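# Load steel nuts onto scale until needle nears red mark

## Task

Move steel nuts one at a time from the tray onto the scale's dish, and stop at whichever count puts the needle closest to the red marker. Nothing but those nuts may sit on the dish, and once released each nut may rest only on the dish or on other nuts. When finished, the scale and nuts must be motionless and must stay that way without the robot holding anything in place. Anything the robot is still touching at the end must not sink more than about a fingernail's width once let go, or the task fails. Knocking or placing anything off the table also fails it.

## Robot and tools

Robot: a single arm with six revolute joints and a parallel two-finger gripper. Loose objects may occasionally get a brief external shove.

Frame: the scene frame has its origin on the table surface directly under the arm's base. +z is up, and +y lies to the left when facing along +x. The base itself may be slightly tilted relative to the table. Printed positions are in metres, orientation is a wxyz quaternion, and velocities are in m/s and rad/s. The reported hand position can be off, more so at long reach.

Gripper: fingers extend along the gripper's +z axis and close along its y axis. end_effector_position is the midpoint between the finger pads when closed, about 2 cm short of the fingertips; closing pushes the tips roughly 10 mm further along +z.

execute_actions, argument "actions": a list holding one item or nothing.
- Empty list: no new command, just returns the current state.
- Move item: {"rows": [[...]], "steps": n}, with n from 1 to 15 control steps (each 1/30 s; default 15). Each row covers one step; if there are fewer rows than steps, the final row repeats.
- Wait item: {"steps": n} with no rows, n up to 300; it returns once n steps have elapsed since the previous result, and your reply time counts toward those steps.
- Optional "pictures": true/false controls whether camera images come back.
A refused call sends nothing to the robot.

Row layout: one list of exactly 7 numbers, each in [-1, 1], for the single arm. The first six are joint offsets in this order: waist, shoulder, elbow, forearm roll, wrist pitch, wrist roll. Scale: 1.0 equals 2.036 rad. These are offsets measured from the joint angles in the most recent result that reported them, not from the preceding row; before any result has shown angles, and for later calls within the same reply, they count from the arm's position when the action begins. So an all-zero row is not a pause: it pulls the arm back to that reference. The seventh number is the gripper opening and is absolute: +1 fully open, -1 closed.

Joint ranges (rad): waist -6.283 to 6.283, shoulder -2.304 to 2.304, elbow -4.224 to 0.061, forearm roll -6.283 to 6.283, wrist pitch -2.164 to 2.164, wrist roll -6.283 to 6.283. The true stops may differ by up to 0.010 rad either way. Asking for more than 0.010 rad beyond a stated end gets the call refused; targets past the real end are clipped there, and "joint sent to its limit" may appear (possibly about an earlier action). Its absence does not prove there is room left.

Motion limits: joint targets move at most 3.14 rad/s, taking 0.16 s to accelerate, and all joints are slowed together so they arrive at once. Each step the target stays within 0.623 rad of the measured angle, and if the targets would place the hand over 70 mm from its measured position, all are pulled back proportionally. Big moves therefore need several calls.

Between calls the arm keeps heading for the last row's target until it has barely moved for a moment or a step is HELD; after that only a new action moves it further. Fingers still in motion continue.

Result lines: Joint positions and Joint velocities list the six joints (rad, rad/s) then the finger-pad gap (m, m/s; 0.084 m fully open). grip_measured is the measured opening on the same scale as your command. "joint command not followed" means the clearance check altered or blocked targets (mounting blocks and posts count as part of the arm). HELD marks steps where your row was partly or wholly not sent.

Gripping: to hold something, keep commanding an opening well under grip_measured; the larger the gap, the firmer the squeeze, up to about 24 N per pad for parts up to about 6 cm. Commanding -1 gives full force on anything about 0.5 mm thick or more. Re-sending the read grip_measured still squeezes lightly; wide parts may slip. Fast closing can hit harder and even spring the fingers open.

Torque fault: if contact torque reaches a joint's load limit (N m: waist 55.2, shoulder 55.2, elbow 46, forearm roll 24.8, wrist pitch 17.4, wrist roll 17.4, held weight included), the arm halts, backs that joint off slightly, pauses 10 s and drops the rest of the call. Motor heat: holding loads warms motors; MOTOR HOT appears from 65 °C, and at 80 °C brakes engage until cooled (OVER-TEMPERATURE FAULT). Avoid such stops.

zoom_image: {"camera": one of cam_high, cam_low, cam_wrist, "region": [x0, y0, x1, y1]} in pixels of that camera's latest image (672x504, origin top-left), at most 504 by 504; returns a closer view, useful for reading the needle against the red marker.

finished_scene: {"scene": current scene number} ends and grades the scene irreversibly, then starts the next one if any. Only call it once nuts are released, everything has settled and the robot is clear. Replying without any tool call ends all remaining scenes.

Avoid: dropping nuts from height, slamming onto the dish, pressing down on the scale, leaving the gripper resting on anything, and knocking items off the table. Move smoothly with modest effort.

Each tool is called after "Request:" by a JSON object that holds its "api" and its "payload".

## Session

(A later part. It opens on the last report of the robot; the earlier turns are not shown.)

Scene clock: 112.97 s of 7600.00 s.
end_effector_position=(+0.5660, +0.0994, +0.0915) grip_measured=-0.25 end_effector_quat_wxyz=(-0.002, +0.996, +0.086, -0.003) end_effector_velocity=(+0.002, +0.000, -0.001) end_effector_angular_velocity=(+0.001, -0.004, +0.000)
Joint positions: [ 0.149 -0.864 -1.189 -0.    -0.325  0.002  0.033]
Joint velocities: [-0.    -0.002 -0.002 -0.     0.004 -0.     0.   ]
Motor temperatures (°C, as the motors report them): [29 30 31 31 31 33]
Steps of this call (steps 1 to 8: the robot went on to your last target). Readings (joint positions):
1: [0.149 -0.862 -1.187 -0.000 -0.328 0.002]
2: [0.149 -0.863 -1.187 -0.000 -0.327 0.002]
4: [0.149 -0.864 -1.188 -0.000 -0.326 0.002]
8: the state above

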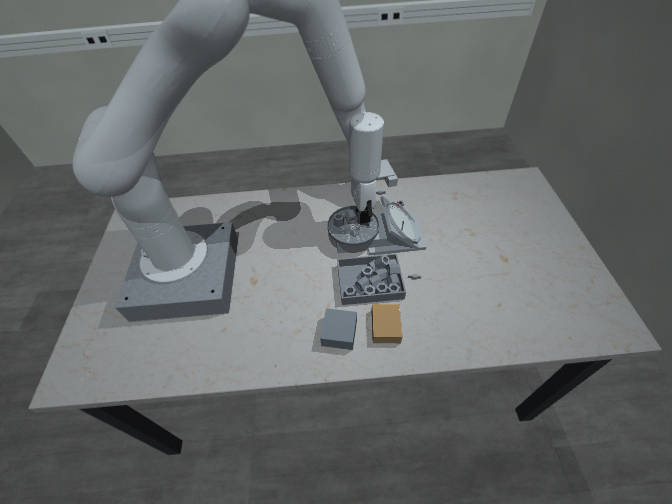

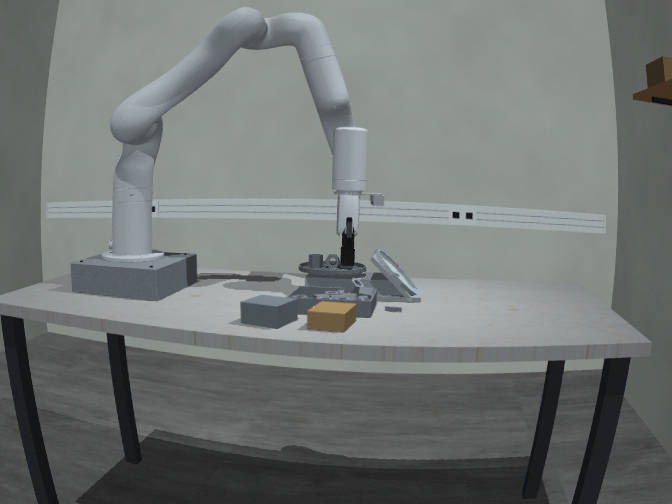

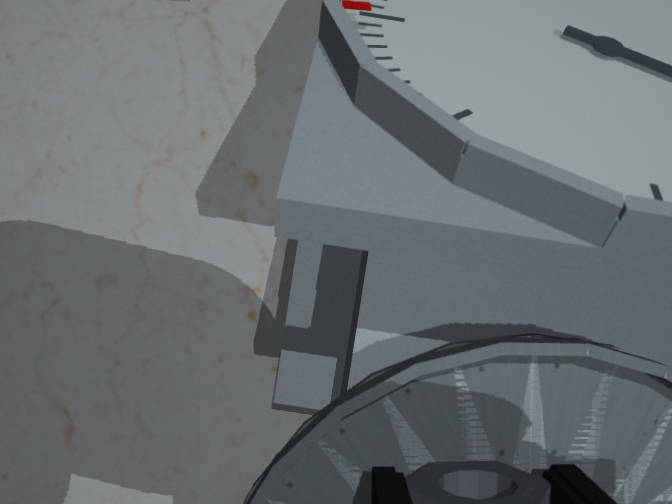

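Request:
{"api": "execute_actions", "payload": {"actions": [{"rows":[[0,-0.0015,-0.0003,0,0.001,0,-0.7],[0,-0.0015,-0.0003,0,0.001,0,-0.7],[0,-0.0015,-0.0003,0,0.001,0,-0.7],[0,-0.0015,-0.0003,0,0.001,0,-0.3],[0,-0.0015,-0.0003,0,0.001,0,-0.2],[0,-0.0015,-0.0003,0,0.001,0,-0.1]],"steps":12}], "pictures": false}}

Request:
{"api": "execute_actions", "payload": {"actions": [{"rows":[[0,0.01,0.002,0,-0.008,0,-0.1],[0,0.02,0.004,0,-0.016,0,-0.1],[0,0.03,0.006,0,-0.024,0,-0.1],[0,0.04,0.009,0,-0.031,0,-0.1],[0,0.05,0.014,0,-0.036,0,-0.1],[0,0.065,0.025,0,-0.04,0,-0.1],[0,0.08,0.04,0,-0.04,0,-0.1],[0,0.1,0.06,0,-0.04,0,-0.1],[0,0.12,0.09,0,-0.03,0,-0.1],[0,0.14,0.12,0,-0.02,0,-0.1],[-0.01,0.155,0.14,0,-0.015,0,-0.1]],"steps":15}], "pictures": false}}

Request:
{"api": "execute_actions", "payload": {"actions": [{"steps":10}]}}

Scene clock: 118.63 s of 7600.00 s.
end_effector_position=(+0.5658, +0.0993, +0.0899) grip_measured=-0.11 end_effector_quat_wxyz=(-0.002, +0.996, +0.086, -0.003) end_effector_velocity=(+0.001, -0.000, +0.000) end_effector_angular_velocity=(+0.000, -0.002, +0.000)
Joint positions: [ 0.149 -0.868 -1.19  -0.    -0.323  0.002  0.039]
Joint velocities: [-0.001 -0.    -0.    -0.     0.001 -0.     0.   ]
Motor temperatures (°C, as the motors report them): [29 30 31 31 31 33]
Steps of this call (steps 1 to 15: the robot went on to your last target; steps 16 to 158: nothing new was sent; steps 159 to 170: all 12 steps of this action). Readings (joint positions):
159: [0.149 -0.865 -1.189 -0.000 -0.324 0.002]
160: [0.149 -0.866 -1.189 -0.000 -0.324 0.002]
162: [0.149 -0.867 -1.190 -0.000 -0.323 0.002]
166: [0.149 -0.867 -1.190 -0.000 -0.323 0.002]
170: the state above

Scene clock: 119.13 s of 7600.00 s.
end_effector_position=(+0.4957, +0.0792, +0.1760) grip_measured=-0.11 end_effector_quat_wxyz=(-0.002, +0.997, +0.079, -0.005) end_effector_velocity=(-0.129, -0.069, +0.034) end_effector_angular_velocity=(+0.002, -0.012, -0.096)
Joint positions: [ 0.134 -0.575 -0.935 -0.    -0.364  0.002  0.039]
Joint velocities: [-0.096  0.313  0.426  0.001  0.125 -0.001 -0.   ]
Motor temperatures (°C, as the motors report them): [29 30 31 31 31 33]
Steps of this call (steps 1 to 15: all 15 steps of this action). Readings (joint positions):
1: [0.149 -0.867 -1.189 -0.000 -0.323 0.002]
2: [0.149 -0.863 -1.188 -0.000 -0.328 0.002]
4: [0.149 -0.839 -1.182 -0.000 -0.347 0.002]
8: [0.148 -0.759 -1.150 -0.000 -0.389 0.002]
15: the state above

Scene clock: 119.47 s of 7600.00 s.
end_effector_position=(+0.4872, +0.0750, +0.1785) grip_measured=-0.11 end_effector_quat_wxyz=(-0.002, +0.997, +0.076, -0.003) end_effector_velocity=(-0.002, -0.001, +0.001) end_effector_angular_velocity=(-0.000, -0.001, -0.001)
Joint positions: [ 0.128 -0.553 -0.905 -0.    -0.354  0.002  0.039]
Joint velocities: [-0.001  0.007  0.007 -0.001  0.001  0.    -0.   ]
Motor temperatures (°C, as the motors report them): [29 30 31 31 31 33]
Steps of this call (steps 1 to 10: the robot went on to your last target). Readings (joint positions):
1: [0.132 -0.567 -0.924 -0.000 -0.360 0.002]
2: [0.130 -0.562 -0.917 -0.000 -0.358 0.002]
4: [0.129 -0.557 -0.910 -0.000 -0.355 0.002]
8: [0.128 -0.554 -0.906 -0.000 -0.354 0.002]
10: the state above

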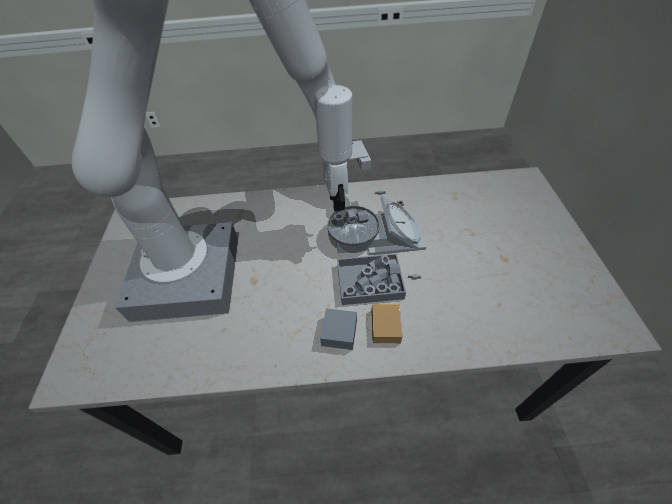

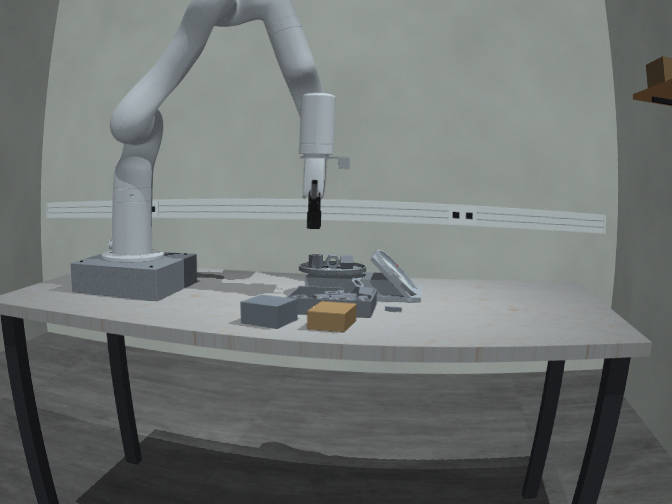

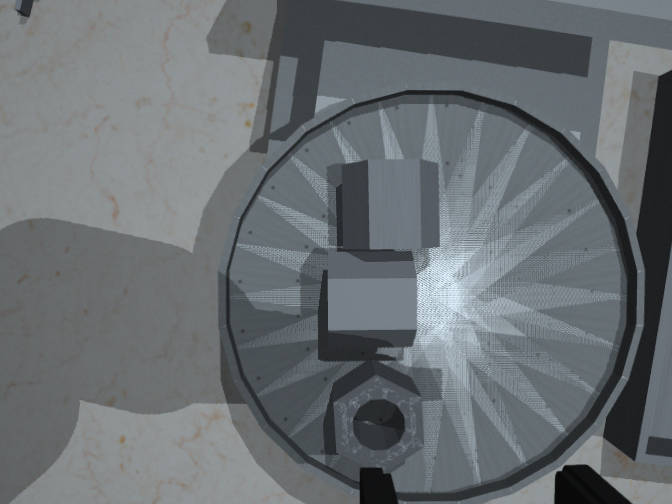

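Request:
{"api": "execute_actions", "payload": {"actions": [{"rows":[[-0.04,-0.005,-0.01,0,0,-0.1,-0.1],[-0.08,-0.01,-0.02,0,-0.005,-0.2,-0.1],[-0.12,-0.025,-0.04,0,-0.01,-0.3,-0.1],[-0.15,-0.04,-0.06,0,-0.012,-0.38,-0.1],[-0.1735,-0.06,-0.077,0,-0.015,-0.382,-0.1]],"steps":15}], "pictures": false}}

Request:
{"api": "execute_actions", "payload": {"actions": [{"steps":10}], "pictures": false}}

Request:
{"api": "execute_actions", "payload": {"actions": [{"rows":[[0,-0.015,-0.002,0,0.013,0,-0.1],[0,-0.03,-0.005,0,0.025,0,-0.1],[0,-0.045,-0.008,0,0.037,0,-0.1],[0,-0.06,-0.012,0,0.048,0,-0.1],[0,-0.075,-0.016,0,0.059,0,-0.1],[0,-0.088,-0.02,0,0.068,0,-0.1]],"steps":15}]}}

Scene clock: 130.13 s of 7600.00 s.
end_effector_position=(+0.5315, -0.0816, +0.1637) grip_measured=-0.11 end_effector_quat_wxyz=(-0.002, +0.967, +0.255, -0.001) end_effector_velocity=(+0.038, -0.346, -0.044) end_effector_angular_velocity=(-0.000, +0.004, +0.710)
Joint positions: [-0.177 -0.656 -1.039 -0.    -0.379 -0.667  0.039]
Joint velocities: [-0.626 -0.241 -0.292 -0.001 -0.056 -1.335 -0.   ]
Motor temperatures (°C, as the motors report them): [29 30 31 31 31 33]
Steps of this call (steps 1 to 30: the robot went on to your last target; steps 31 to 305: nothing new was sent; steps 306 to 320: all 15 steps of this action). Readings (joint positions):
306: [0.128 -0.552 -0.905 -0.000 -0.354 0.001]
307: [0.126 -0.552 -0.905 -0.000 -0.354 -0.006]
309: [0.105 -0.555 -0.911 -0.000 -0.354 -0.060]
313: [0.001 -0.586 -0.954 -0.000 -0.362 -0.275]
320: the state above

Scene clock: 130.47 s of 7600.00 s.
end_effector_position=(+0.5339, -0.1073, +0.1605) grip_measured=-0.11 end_effector_quat_wxyz=(-0.002, +0.959, +0.284, -0.001) end_effector_velocity=(+0.000, -0.006, -0.001) end_effector_angular_velocity=(-0.000, -0.000, +0.009)
Joint positions: [-0.223 -0.675 -1.062 -0.    -0.384 -0.773  0.039]
Joint velocities: [-0.011 -0.005 -0.005 -0.     0.    -0.02  -0.   ]
Motor temperatures (°C, as the motors report them): [29 30 31 31 31 33]
Steps of this call (steps 1 to 10: the robot went on to your last target). Readings (joint positions):
1: [-0.195 -0.663 -1.048 -0.000 -0.381 -0.705]
2: [-0.207 -0.668 -1.053 -0.000 -0.382 -0.730]
4: [-0.217 -0.672 -1.058 -0.000 -0.383 -0.756]
8: [-0.222 -0.674 -1.061 -0.000 -0.384 -0.771]
10: the state above

Scene clock: 130.97 s of 7600.00 s.
end_effector_position=(+0.5347, -0.1073, +0.0755) grip_measured=-0.11 end_effector_quat_wxyz=(-0.001, +0.959, +0.284, -0.001) end_effector_velocity=(+0.002, -0.000, -0.009) end_effector_angular_velocity=(-0.001, -0.007, -0.002)
Joint positions: [-0.223 -0.851 -1.102 -0.    -0.247 -0.773  0.039]
Joint velocities: [-0.    -0.02  -0.008  0.002  0.019 -0.001  0.   ]
Motor temperatures (°C, as the motors report them): [29 30 31 31 31 33]
Steps of this call (steps 1 to 15: all 15 steps of this action). Readings (joint positions):
1: [-0.224 -0.675 -1.062 -0.000 -0.384 -0.774]
2: [-0.224 -0.680 -1.063 -0.000 -0.378 -0.774]
4: [-0.223 -0.713 -1.070 -0.000 -0.350 -0.774]
8: [-0.223 -0.816 -1.091 -0.000 -0.275 -0.773]
15: the state above

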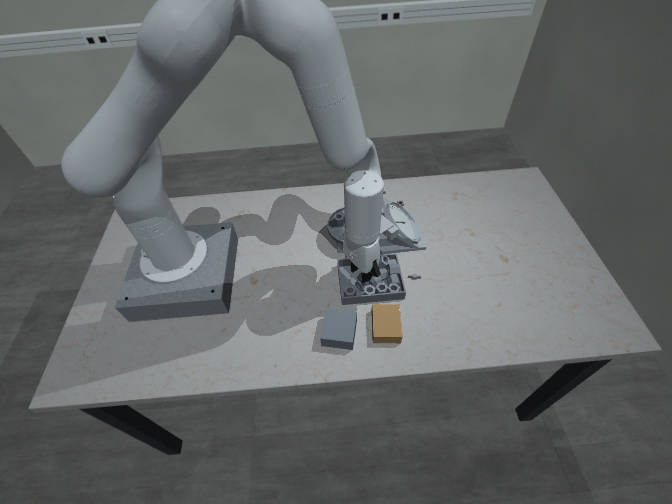

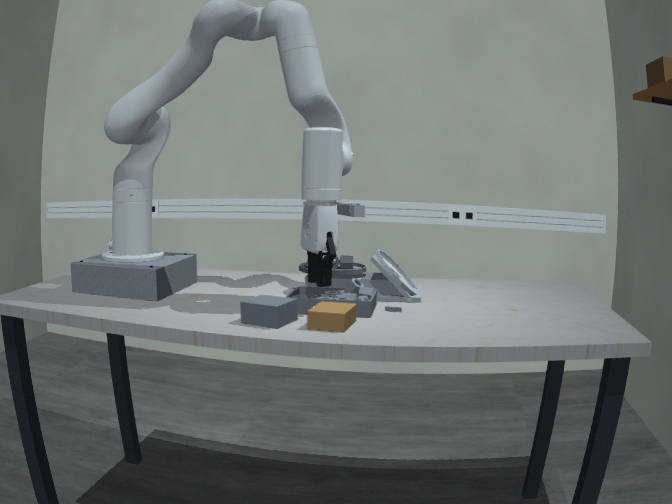

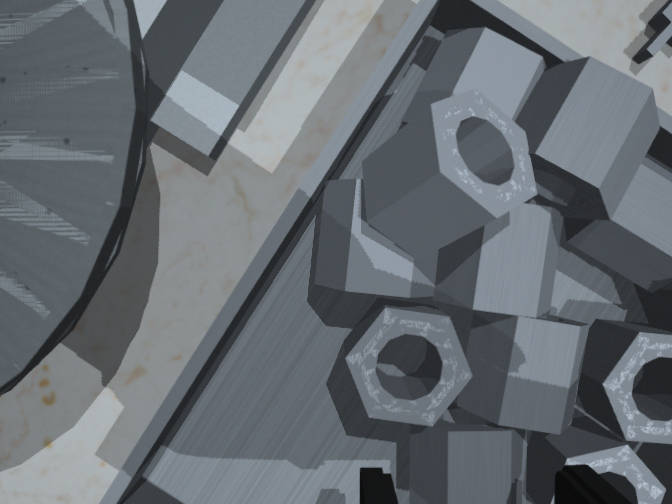

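Request:
{"api": "execute_actions", "payload": {"actions": [{"rows":[[0,0.015,0.003,0,-0.012,0.05,0],[0,0.03,0.006,0,-0.024,0.1,0],[0.005,0.03,-0.005,0,-0.035,0.15,0],[0.015,0.025,-0.02,0,-0.045,0.2,0],[0.025,0.017,-0.035,0,-0.052,0.25,0],[0.035,0.008,-0.05,0,-0.058,0.3,0],[0.042,-0.002,-0.064,0,-0.062,0.33,0],[0.047,-0.012,-0.077,0,-0.065,0.33,0]],"steps":15}], "pictures": false}}

Request:
{"api": "execute_actions", "payload": {"actions": [{"steps":10}]}}

Scene clock: 143.50 s of 7600.00 s.
end_effector_position=(+0.5926, -0.0635, +0.1043) grip_measured=-0.01 end_effector_quat_wxyz=(-0.001, +1.000, +0.008, -0.001) end_effector_velocity=(+0.033, +0.027, -0.005) end_effector_angular_velocity=(+0.000, +0.008, -0.200)
Joint positions: [-0.132 -0.871 -1.25  -0.    -0.375 -0.122  0.044]
Joint velocities: [ 0.051 -0.064 -0.11  -0.001 -0.053  0.252  0.   ]
Motor temperatures (°C, as the motors report them): [29 30 31 31 31 33]
Steps of this call (steps 1 to 15: the robot went on to your last target; steps 16 to 361: nothing new was sent; steps 362 to 376: all 15 steps of this action). Readings (joint positions):
362: [-0.223 -0.854 -1.102 -0.000 -0.246 -0.773]
363: [-0.223 -0.852 -1.102 -0.000 -0.248 -0.765]
365: [-0.223 -0.836 -1.099 -0.000 -0.262 -0.711]
369: [-0.207 -0.815 -1.125 -0.000 -0.320 -0.425]
376: the state above

Scene clock: 143.83 s of 7600.00 s.
end_effector_position=(+0.5957, -0.0614, +0.1044) grip_measured=-0.01 end_effector_quat_wxyz=(-0.001, +1.000, -0.000, -0.001) end_effector_velocity=(+0.002, +0.001, +0.000) end_effector_angular_velocity=(-0.000, -0.002, -0.003)
Joint positions: [-0.128 -0.875 -1.258 -0.    -0.379 -0.102  0.044]
Joint velocities: [ 0.002 -0.001 -0.003  0.    -0.     0.005 -0.   ]
Motor temperatures (°C, as the motors report them): [29 30 31 31 31 33]
Steps of this call (steps 1 to 10: the robot went on to your last target). Readings (joint positions):
1: [-0.131 -0.873 -1.252 -0.000 -0.377 -0.115]
2: [-0.130 -0.874 -1.254 -0.000 -0.378 -0.111]
4: [-0.129 -0.875 -1.257 -0.000 -0.379 -0.106]
8: [-0.128 -0.875 -1.258 -0.000 -0.379 -0.103]
10: the state above

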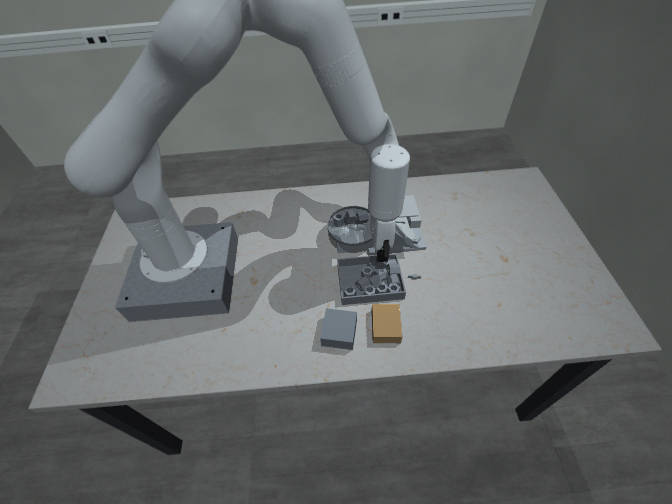

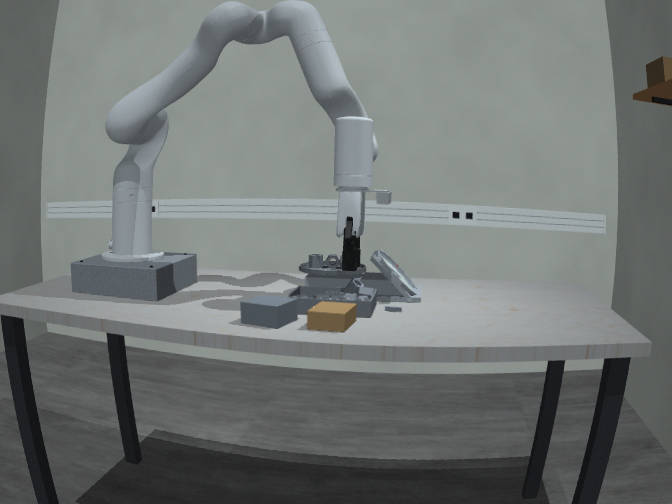

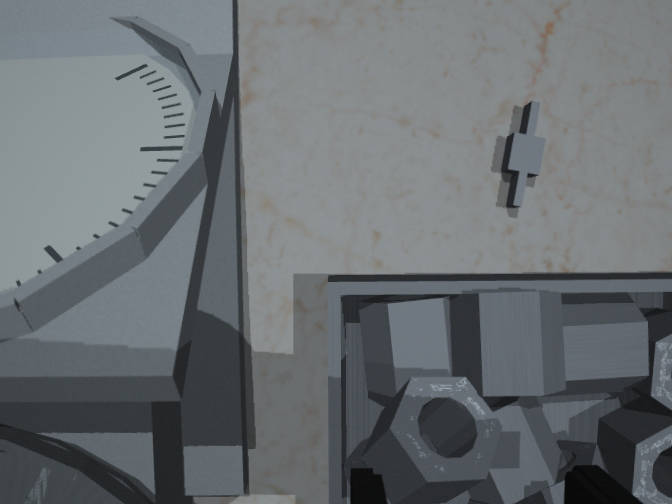

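Request:
{"api": "execute_actions", "payload": {"actions": [{"rows":[[0.002,-0.004,-0.003,0,0.001,0.04,0],[0.0035,-0.008,-0.006,0,0.002,0.075,0],[0.0035,-0.013,-0.008,0,0.005,0.075,0],[0.0035,-0.018,-0.0095,0,0.0085,0.075,0],[0.0035,-0.023,-0.011,0,0.012,0.075,0],[0.0035,-0.027,-0.0125,0,0.0145,0.075,0],[0.0035,-0.031,-0.014,0,0.017,0.075,0],[0.0035,-0.035,-0.015,0,0.02,0.075,0],[0.0035,-0.038,-0.016,0,0.022,0.075,0],[0.0035,-0.041,-0.017,0,0.024,0.075,0],[0.0035,-0.044,-0.018,0,0.026,0.075,0],[0.0035,-0.047,-0.019,0,0.028,0.075,0]],"steps":15}], "pictures": false}}

Request:
{"api": "execute_actions", "payload": {"actions": [{"steps":8}]}}

Scene clock: 149.30 s of 7600.00 s.
end_effector_position=(+0.5981, -0.0573, +0.0603) grip_measured=-0.01 end_effector_quat_wxyz=(-0.001, +0.997, -0.072, -0.002) end_effector_velocity=(+0.001, +0.000, -0.030) end_effector_angular_velocity=(-0.001, -0.005, -0.010)
Joint positions: [-0.121 -0.967 -1.295 -0.    -0.326  0.049  0.044]
Joint velocities: [ 0.001 -0.061 -0.023 -0.     0.043  0.011  0.   ]
Motor temperatures (°C, as the motors report them): [29 30 31 31 31 33]
Steps of this call (steps 1 to 30: the robot went on to your last target; steps 31 to 149: nothing new was sent; steps 150 to 164: all 15 steps of this action). Readings (joint positions):
150: [-0.128 -0.876 -1.259 -0.000 -0.379 -0.101]
151: [-0.127 -0.876 -1.259 -0.000 -0.379 -0.094]
153: [-0.125 -0.882 -1.264 -0.000 -0.378 -0.044]
157: [-0.121 -0.922 -1.280 -0.000 -0.356 0.034]
164: the state above

Scene clock: 149.57 s of 7600.00 s.
end_effector_position=(+0.5987, -0.0573, +0.0585) grip_measured=-0.01 end_effector_quat_wxyz=(-0.001, +0.997, -0.073, -0.001) end_effector_velocity=(-0.001, -0.000, -0.001) end_effector_angular_velocity=(+0.000, +0.001, -0.000)
Joint positions: [-0.121 -0.971 -1.297 -0.    -0.323  0.05   0.044]
Joint velocities: [-0.    -0.002 -0.    -0.     0.001  0.    -0.   ]
Motor temperatures (°C, as the motors report them): [29 30 31 31 31 33]
Steps of this call (steps 1 to 8: the robot went on to your last target). Readings (joint positions):
1: [-0.121 -0.968 -1.296 -0.000 -0.325 0.050]
2: [-0.121 -0.969 -1.296 -0.000 -0.324 0.050]
4: [-0.121 -0.970 -1.297 -0.000 -0.323 0.050]
8: the state above

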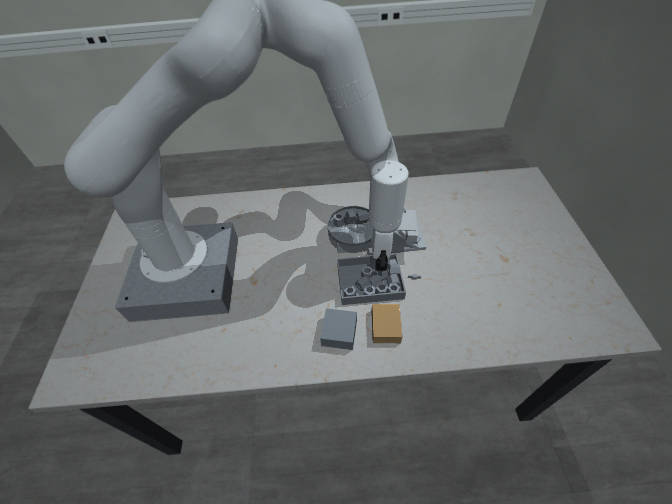

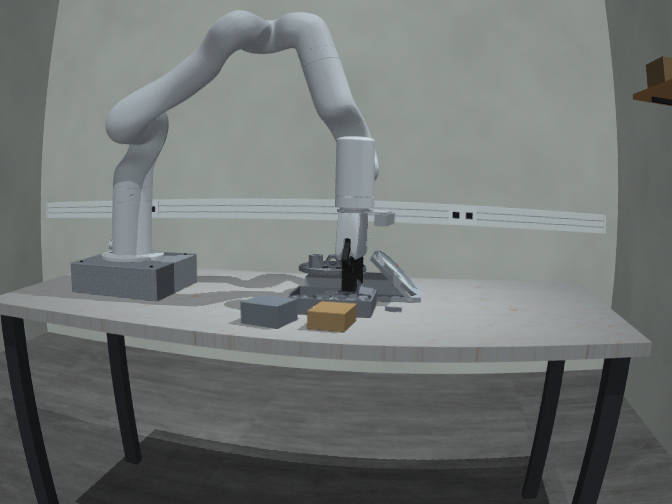

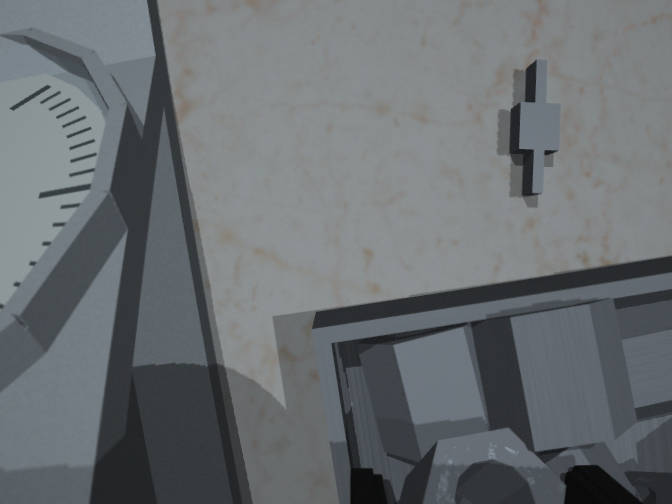

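Lower 4 mm, close, lift.

Request:
{"api": "execute_actions", "payload": {"actions": [{"rows":[[0,-0.002,-0.0007,0,0.0013,0,0],[0,-0.004,-0.0014,0,0.0026,0,0],[0,-0.004,-0.0014,0,0.0026,0,0],[0,-0.004,-0.0014,0,0.0026,0,-0.05],[0,-0.004,-0.0014,0,0.0026,0,-0.1],[0,-0.004,-0.0014,0,0.0026,0,-0.15],[0,-0.004,-0.0014,0,0.0026,0,-0.2],[0,-0.004,-0.0014,0,0.0026,0,-0.25],[0,-0.004,-0.0014,0,0.0026,0,-0.3],[0,-0.004,-0.0014,0,0.0026,0,-0.4],[0,-0.004,-0.0014,0,0.0026,0,-0.5],[0,-0.004,-0.0014,0,0.0026,0,-0.7]],"steps":15}], "pictures": false}}

Request:
{"api": "execute_actions", "payload": {"actions": [{"rows":[[0,0.005,0.002,0,-0.003,0,-0.7],[0,0.012,0.004,0,-0.008,0,-0.7],[0,0.02,0.007,0,-0.013,0,-0.7],[0,0.03,0.01,0,-0.02,0,-0.7],[0,0.045,0.015,0,-0.03,0,-0.7],[0,0.06,0.022,0,-0.038,0,-0.7],[0,0.075,0.03,0,-0.045,0,-0.7],[0,0.09,0.04,0,-0.05,0,-0.7],[0,0.105,0.052,0,-0.053,0,-0.7],[0,0.12,0.068,0,-0.052,0,-0.7],[0,0.135,0.088,0,-0.047,0,-0.7],[0,0.148,0.11,0,-0.038,0,-0.7]],"steps":15}], "pictures": false}}

Request:
{"api": "execute_actions", "payload": {"actions": [{"steps":10}]}}

Request:
{"api": "zoom_image", "payload": {"camera": "cam_low", "region": [260,180,420,300]}}

Scene clock: 155.67 s of 7600.00 s.
end_effector_position=(+0.5984, -0.0573, +0.0545) grip_measured=-0.27 end_effector_quat_wxyz=(-0.001, +0.997, -0.073, -0.001) end_effector_velocity=(+0.000, +0.000, -0.000) end_effector_angular_velocity=(-0.001, -0.000, +0.002)
Joint positions: [-0.121 -0.978 -1.3   -0.    -0.318  0.05   0.032]
Joint velocities: [ 0.    -0.001 -0.    -0.002  0.001 -0.     0.   ]
Motor temperatures (°C, as the motors report them): [29 30 31 31 31 33]
Steps of this call (steps 1 to 15: the robot went on to your last target; steps 16 to 168: nothing new was sent; steps 169 to 183: all 15 steps of this action). Readings (joint positions):
169: [-0.121 -0.971 -1.297 -0.000 -0.322 0.050]
170: [-0.121 -0.972 -1.298 -0.000 -0.321 0.050]
172: [-0.121 -0.976 -1.299 -0.000 -0.319 0.050]
176: [-0.121 -0.978 -1.300 -0.000 -0.318 0.050]
183: the state above

Scene clock: 156.17 s of 7600.00 s.
end_effector_position=(+0.5573, -0.0536, +0.1591) grip_measured=-0.27 end_effector_quat_wxyz=(-0.001, +0.997, -0.073, -0.002) end_effector_velocity=(-0.162, +0.016, +0.055) end_effector_angular_velocity=(+0.003, +0.036, +0.003)
Joint positions: [-0.121 -0.704 -1.11  -0.    -0.404  0.05   0.032]
Joint velocities: [ 0.001  0.373  0.505 -0.001  0.095  0.    -0.   ]
Motor temperatures (°C, as the motors report them): [29 30 31 31 31 33]
Steps of this call (steps 1 to 15: all 15 steps of this action). Readings (joint positions):
1: [-0.121 -0.978 -1.300 -0.000 -0.318 0.050]
2: [-0.121 -0.976 -1.298 -0.000 -0.320 0.050]
4: [-0.121 -0.960 -1.292 -0.000 -0.331 0.050]
8: [-0.121 -0.884 -1.265 -0.000 -0.377 0.050]
15: the state above

Scene clock: 156.50 s of 7600.00 s.
end_effector_position=(+0.5470, -0.0526, +0.1631) grip_measured=-0.27 end_effector_quat_wxyz=(-0.001, +0.997, -0.073, -0.001) end_effector_velocity=(-0.001, +0.000, +0.003) end_effector_angular_velocity=(-0.000, -0.003, +0.000)
Joint positions: [-0.121 -0.678 -1.077 -0.    -0.395  0.05   0.032]
Joint velocities: [ 0.     0.008  0.006  0.     0.001 -0.     0.   ]
Motor temperatures (°C, as the motors report them): [29 30 31 31 31 33]
Steps of this call (steps 1 to 10: the robot went on to your last target). Readings (joint positions):
1: [-0.121 -0.694 -1.097 -0.000 -0.401 0.050]
2: [-0.121 -0.689 -1.089 -0.000 -0.399 0.050]
4: [-0.121 -0.683 -1.081 -0.000 -0.397 0.050]
8: [-0.121 -0.679 -1.077 -0.000 -0.395 0.050]
10: the state above

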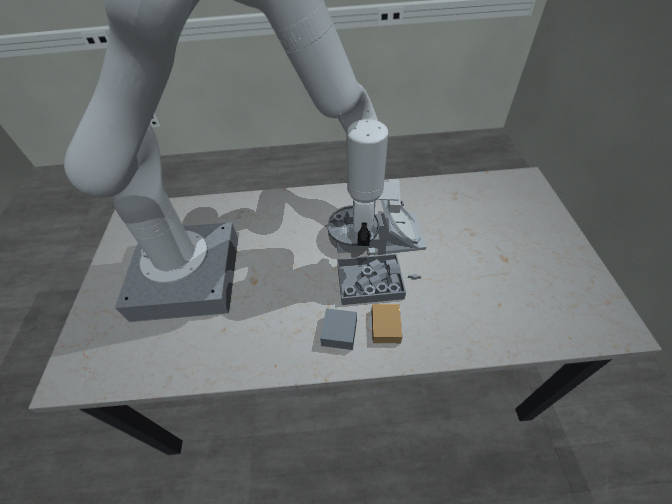

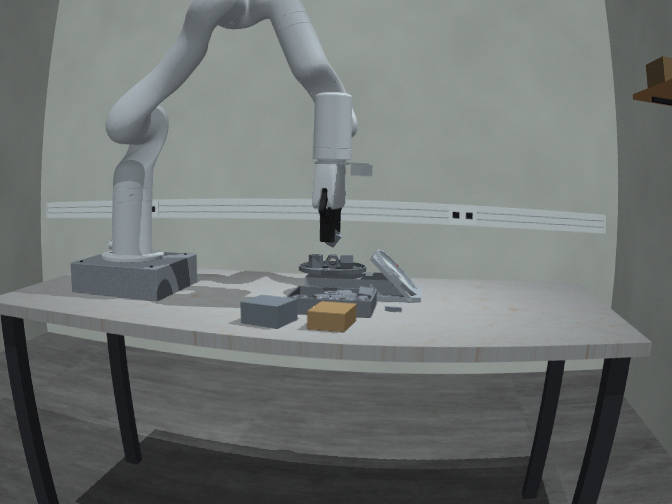

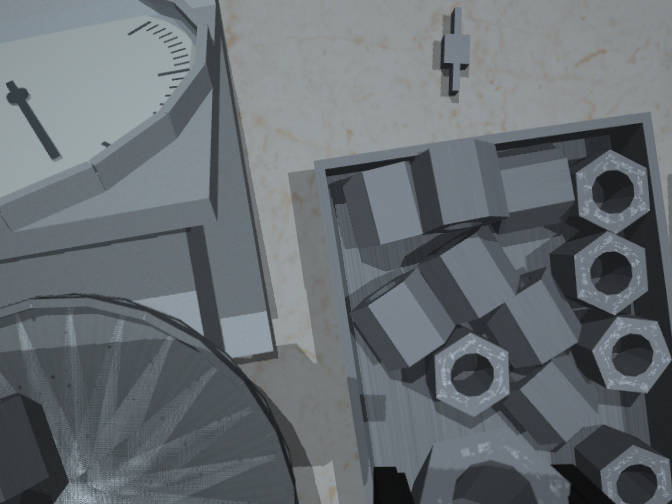

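Region (260, 180, 420, 300) of cam_low's 672x504 image, scaled by 3.150, with more detail than that image has; it fills the top 378 rows of this view, and the rest is white.

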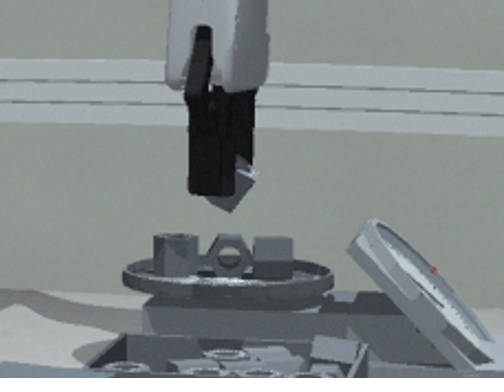

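Request:
{"api": "execute_actions", "payload": {"actions": [{"rows":[[0,0.015,0.02,0,-0.015,0,-0.7],[0.01,0.025,0.04,0,-0.03,0,-0.7],[0.02,0.032,0.065,0,-0.045,0,-0.7],[0.03,0.038,0.09,0,-0.06,0,-0.7],[0.04,0.043,0.115,0,-0.075,0,-0.7],[0.05,0.047,0.14,0,-0.092,0,-0.7],[0.06,0.049,0.165,0,-0.108,0,-0.7],[0.075,0.051,0.19,0,-0.124,0,-0.7],[0.0914,0.051,0.211,0,-0.1375,-0.02,-0.7]],"steps":15}], "pictures": false}}

Request:
{"api": "execute_actions", "payload": {"actions": [{"steps":12}], "pictures": false}}

Request:
{"api": "execute_actions", "payload": {"actions": [{"rows":[[0,-0.008,-0.002,0,0.006,0,-0.7],[0,-0.016,-0.004,0,0.012,0,-0.7],[0,-0.024,-0.006,0,0.018,0,-0.7],[0,-0.032,-0.008,0,0.024,0,-0.7],[0,-0.04,-0.01,0,0.03,0,-0.7],[0,-0.048,-0.012,0,0.036,0,-0.7],[0,-0.056,-0.014,0,0.042,0,-0.7],[0,-0.063,-0.016,0,0.047,0,-0.7],[0,-0.07,-0.018,0,0.052,0,-0.7],[0,-0.076,-0.02,0,0.056,0,-0.7]],"steps":15}]}}

Request:
{"api": "zoom_image", "payload": {"camera": "cam_low", "region": [260,180,420,300]}}

Scene clock: 169.13 s of 7600.00 s.
end_effector_position=(+0.3292, +0.0121, +0.1467) grip_measured=-0.27 end_effector_quat_wxyz=(+0.006, +0.975, +0.006, -0.223) end_effector_velocity=(-0.528, +0.101, +0.009) end_effector_angular_velocity=(+0.013, +1.091, +0.480)
Joint positions: [ 0.012 -0.591 -0.753 -0.    -0.607  0.027  0.032]
Joint velocities: [ 0.368  0.115  0.735 -0.001 -0.471 -0.12  -0.   ]
Motor temperatures (°C, as the motors report them): [29 30 31 31 31 33]
Steps of this call (steps 1 to 30: the robot went on to your last target; steps 31 to 364: nothing new was sent; steps 365 to 379: all 15 steps of this action). Readings (joint positions):
365: [-0.121 -0.677 -1.075 -0.000 -0.396 0.050]
366: [-0.121 -0.673 -1.070 -0.000 -0.400 0.050]
368: [-0.114 -0.649 -1.029 -0.000 -0.430 0.050]
372: [-0.072 -0.618 -0.924 -0.000 -0.497 0.050]
379: the state above

Scene clock: 169.53 s of 7600.00 s.
end_effector_position=(+0.2545, +0.0226, +0.1522) grip_measured=-0.27 end_effector_quat_wxyz=(+0.013, +0.954, +0.039, -0.298) end_effector_velocity=(-0.009, +0.001, +0.001) end_effector_angular_velocity=(-0.001, +0.019, +0.007)
Joint positions: [ 0.064 -0.575 -0.649 -0.    -0.674  0.01   0.032]
Joint velocities: [ 0.007  0.001  0.012  0.    -0.007 -0.001  0.   ]
Motor temperatures (°C, as the motors report them): [29 30 31 31 31 33]
Steps of this call (steps 1 to 12: the robot went on to your last target). Readings (joint positions):
1: [0.025 -0.587 -0.729 -0.000 -0.623 0.023]
2: [0.037 -0.584 -0.704 -0.000 -0.638 0.019]
4: [0.054 -0.578 -0.669 -0.000 -0.661 0.014]
8: [0.063 -0.575 -0.652 -0.000 -0.672 0.010]
12: the state above

Scene clock: 170.03 s of 7600.00 s.
end_effector_position=(+0.2538, +0.0227, +0.0993) grip_measured=-0.27 end_effector_quat_wxyz=(+0.013, +0.954, +0.039, -0.298) end_effector_velocity=(+0.005, +0.000, -0.019) end_effector_angular_velocity=(+0.001, -0.015, -0.001)
Joint positions: [ 0.064 -0.725 -0.688 -0.    -0.564  0.01   0.032]
Joint velocities: [-0.    -0.05  -0.021 -0.     0.044  0.001  0.   ]
Motor temperatures (°C, as the motors report them): [29 30 31 31 31 33]
Steps of this call (steps 1 to 15: all 15 steps of this action). Readings (joint positions):
1: [0.065 -0.575 -0.649 -0.000 -0.674 0.010]
2: [0.065 -0.579 -0.650 -0.000 -0.671 0.010]
4: [0.064 -0.599 -0.656 -0.000 -0.655 0.010]
8: [0.064 -0.658 -0.670 -0.000 -0.612 0.010]
15: the state above

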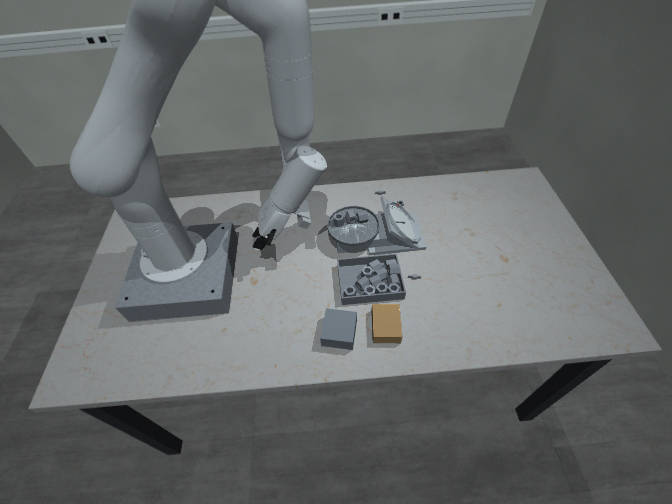

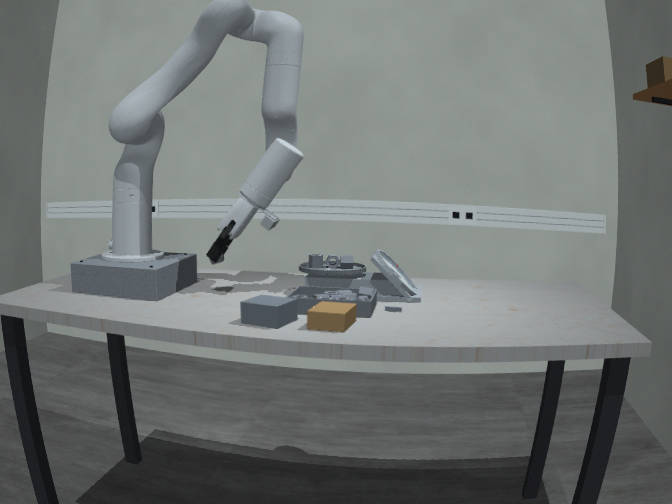

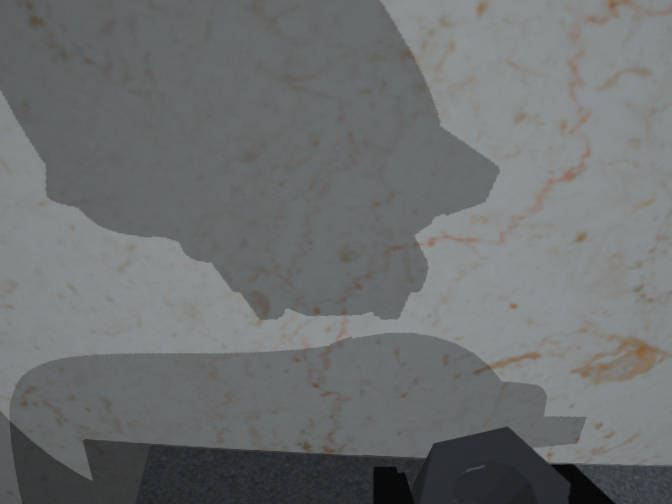

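Region (260, 180, 420, 300) of cam_low's 672x504 image, scaled by 3.150, with more detail than that image has; it fills the top 378 rows of this view, and the rest is white.

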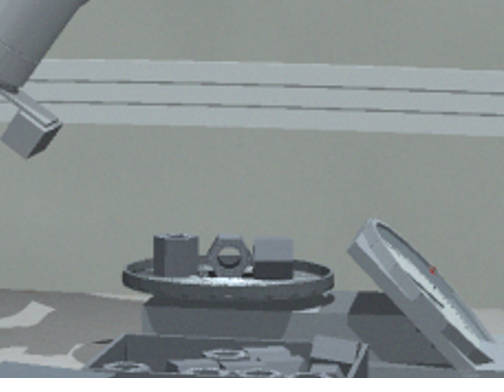

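Request:
{"api": "execute_actions", "payload": {"actions": [{"rows":[[0,0.02,0.005,0,0,0,-0.7],[0,0.04,0.01,0,0.02,0,-0.7],[0,0.06,0.015,0,0.05,0,-0.7],[0,0.08,0.02,0,0.08,0,-0.7],[0,0.1,0.022,0,0.12,0,-0.7],[0,0.1,0.022,0,0.17,0,-0.7],[0,0.1,0.022,0,0.22,0,-0.7],[0,0.1,0.022,0,0.27,0,-0.7],[0,0.1,0.022,0,0.32,0,-0.7],[0,0.1,0.022,0,0.37,0,-0.7],[0,0.1,0.022,0,0.42,0,-0.7],[0,0.1,0.022,0,0.47,0,-0.7],[0,0.1,0.022,0,0.511,0,-0.7]],"steps":15}], "pictures": false}}

Request:
{"api": "execute_actions", "payload": {"actions": [{"steps":45}]}}

Request:
{"api": "zoom_image", "payload": {"camera": "cam_low", "region": [260,180,420,300]}}

Scene clock: 174.20 s of 7600.00 s.
end_effector_position=(+0.4345, +0.0390, +0.1259) grip_measured=-0.27 end_effector_quat_wxyz=(-0.006, +0.996, +0.040, +0.081) end_effector_velocity=(+0.476, +0.042, +0.103) end_effector_angular_velocity=(+0.178, -1.979, -0.007)
Joint positions: [ 0.064 -0.538 -0.647 -0.     0.059  0.01   0.032]
Joint velocities: [-0.001  0.071  0.017 -0.002  1.932  0.     0.   ]
Motor temperatures (°C, as the motors report them): [29 30 31 31 31 33]
Steps of this call (steps 1 to 15: the robot went on to your last target; steps 16 to 110: nothing new was sent; steps 111 to 125: all 15 steps of this action). Readings (joint positions):
111: [0.064 -0.729 -0.689 -0.000 -0.560 0.010]
112: [0.064 -0.723 -0.687 -0.000 -0.560 0.010]
114: [0.064 -0.683 -0.676 -0.000 -0.547 0.010]
118: [0.064 -0.577 -0.655 -0.000 -0.382 0.010]
125: the state above

Scene clock: 175.70 s of 7600.00 s.
end_effector_position=(+0.5311, +0.0475, +0.1705) grip_measured=-0.27 end_effector_quat_wxyz=(-0.016, +0.956, +0.038, +0.292) end_effector_velocity=(-0.000, -0.000, -0.000) end_effector_angular_velocity=(+0.000, +0.001, -0.001)
Joint positions: [ 0.064 -0.521 -0.643 -0.     0.477  0.01   0.032]
Joint velocities: [-0.    -0.     0.     0.001 -0.     0.    -0.   ]
Motor temperatures (°C, as the motors report them): [29 30 31 31 31 33]
Steps of this call (steps 1 to 30: the robot went on to your last target; steps 31 to 45: nothing new was sent). Readings (joint positions):
1: [0.064 -0.536 -0.646 -0.000 0.124 0.010]
2: [0.064 -0.533 -0.646 -0.000 0.188 0.010]
4: [0.064 -0.528 -0.645 -0.000 0.313 0.010]
8: [0.064 -0.522 -0.644 -0.000 0.446 0.010]
45: the state above
The arm was judged still, so your last target was given up. Only a new action makes it travel on or press farther. Fingers that are still opening or closing keep moving.

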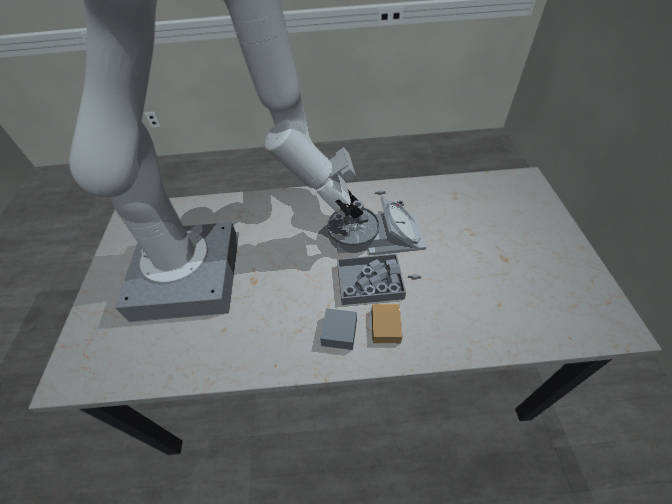

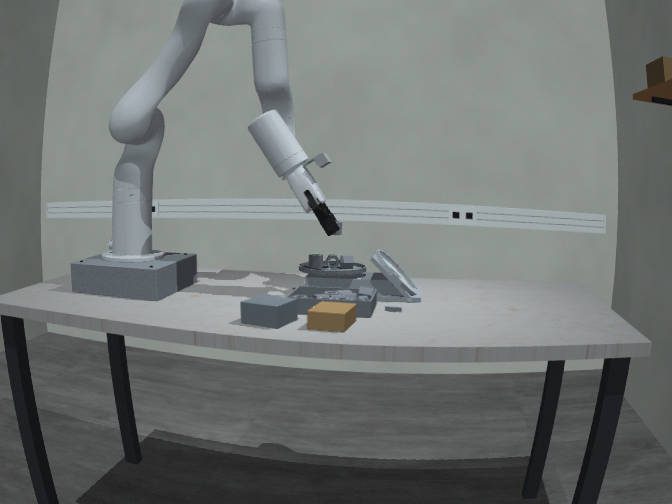

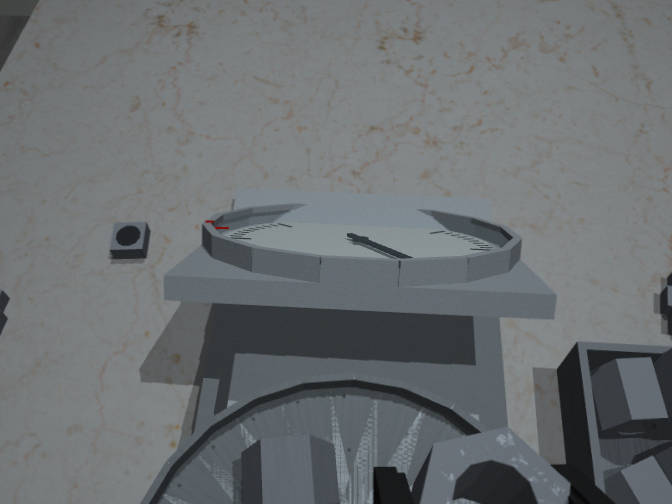

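Region (260, 180, 420, 300) of cam_low's 672x504 image, scaled by 3.150, with more detail than that image has; it fills the top 378 rows of this view, and the rest is white.

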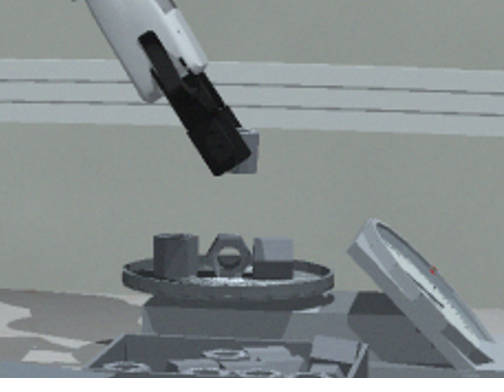

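Request:
{"api": "execute_actions", "payload": {"actions": [{"rows":[[0,-0.01,-0.001,0,0.009,0,-0.7],[0,-0.02,-0.002,0,0.018,0,-0.7],[0,-0.03,-0.004,0,0.026,0,-0.7],[0,-0.04,-0.006,0,0.034,0,-0.7],[0,-0.05,-0.008,0,0.042,0,-0.7],[0,-0.06,-0.011,0,0.049,0,-0.7],[0,-0.07,-0.013,0,0.057,0,-0.7],[0,-0.08,-0.016,0,0.064,0,-0.7],[0,-0.088,-0.018,0,0.07,0,-0.7],[0,-0.095,-0.02,0,0.075,0,-0.7],[0,-0.101,-0.022,0,0.079,0,-0.7],[0,-0.106,-0.024,0,0.082,0,-0.7]],"steps":15}], "pictures": false}}

Request:
{"api": "execute_actions", "payload": {"actions": [{"steps":10}]}}

Request:
{"api": "zoom_image", "payload": {"camera": "cam_low", "region": [280,210,400,300]}}

Scene clock: 181.07 s of 7600.00 s.
end_effector_position=(+0.5280, +0.0475, +0.0966) grip_measured=-0.27 end_effector_quat_wxyz=(-0.016, +0.956, +0.038, +0.291) end_effector_velocity=(+0.005, +0.001, -0.044) end_effector_angular_velocity=(+0.001, -0.017, -0.001)
Joint positions: [ 0.064 -0.727 -0.688 -0.     0.635  0.01   0.032]
Joint velocities: [ 0.    -0.135 -0.048  0.001  0.104 -0.     0.   ]
Motor temperatures (°C, as the motors report them): [29 30 31 31 31 33]
Steps of this call (steps 1 to 146: nothing new was sent; steps 147 to 161: all 15 steps of this action). Readings (joint positions):
147: [0.064 -0.522 -0.643 -0.000 0.477 0.010]
148: [0.064 -0.526 -0.644 -0.000 0.482 0.010]
150: [0.064 -0.550 -0.647 -0.000 0.504 0.010]
154: [0.064 -0.624 -0.661 -0.000 0.561 0.010]
161: the state above

Scene clock: 181.40 s of 7600.00 s.
end_effector_position=(+0.5287, +0.0476, +0.0936) grip_measured=-0.27 end_effector_quat_wxyz=(-0.016, +0.956, +0.038, +0.292) end_effector_velocity=(-0.001, +0.000, -0.002) end_effector_angular_velocity=(+0.000, +0.004, -0.001)
Joint positions: [ 0.064 -0.736 -0.692 -0.     0.643  0.01   0.032]
Joint velocities: [ 0.    -0.004 -0.001  0.     0.     0.001  0.   ]
Motor temperatures (°C, as the motors report them): [29 30 31 31 31 33]
Steps of this call (steps 1 to 10: the robot went on to your last target). Readings (joint positions):
1: [0.064 -0.730 -0.690 -0.000 0.638 0.010]
2: [0.064 -0.732 -0.691 -0.000 0.640 0.010]
4: [0.064 -0.735 -0.692 -0.000 0.642 0.010]
8: [0.064 -0.736 -0.692 -0.000 0.643 0.010]
10: the state above

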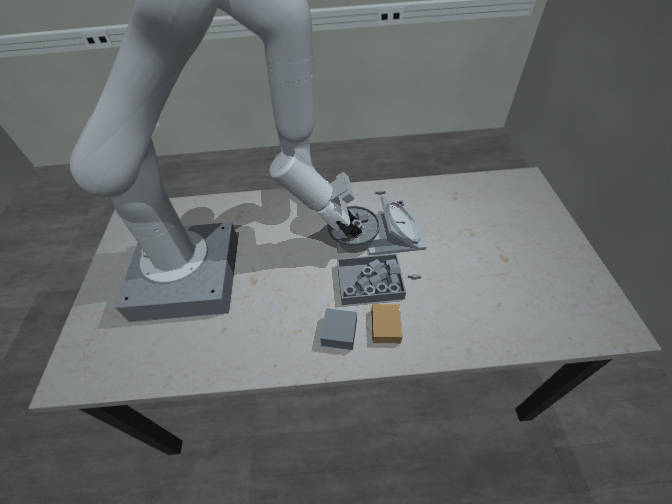

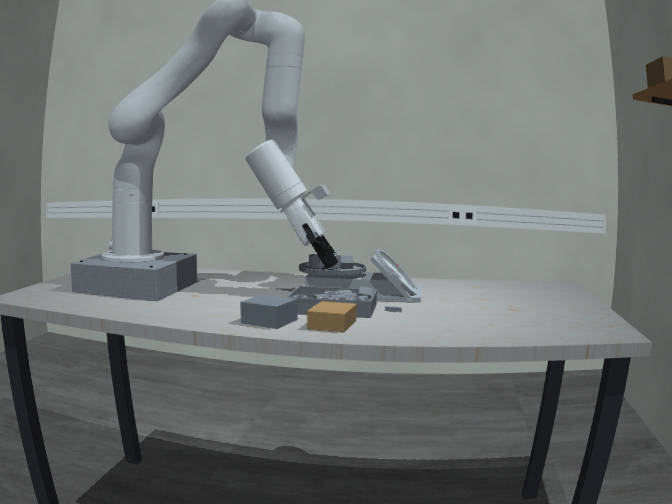

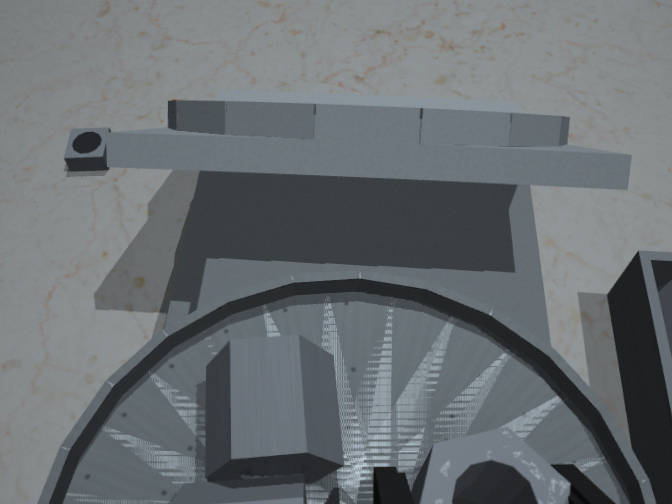

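Region (280, 210, 400, 300) of cam_low's 672x504 image, scaled by 4.200, with more detail than that image has; it fills the top 378 rows of this view, and the rest is white.

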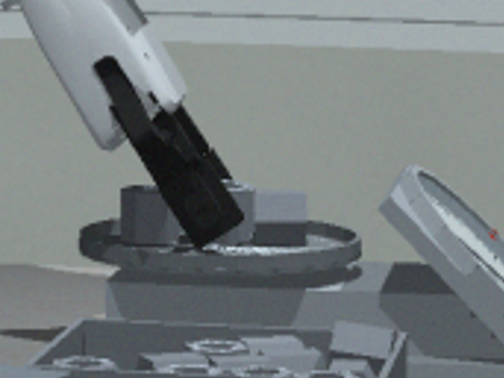

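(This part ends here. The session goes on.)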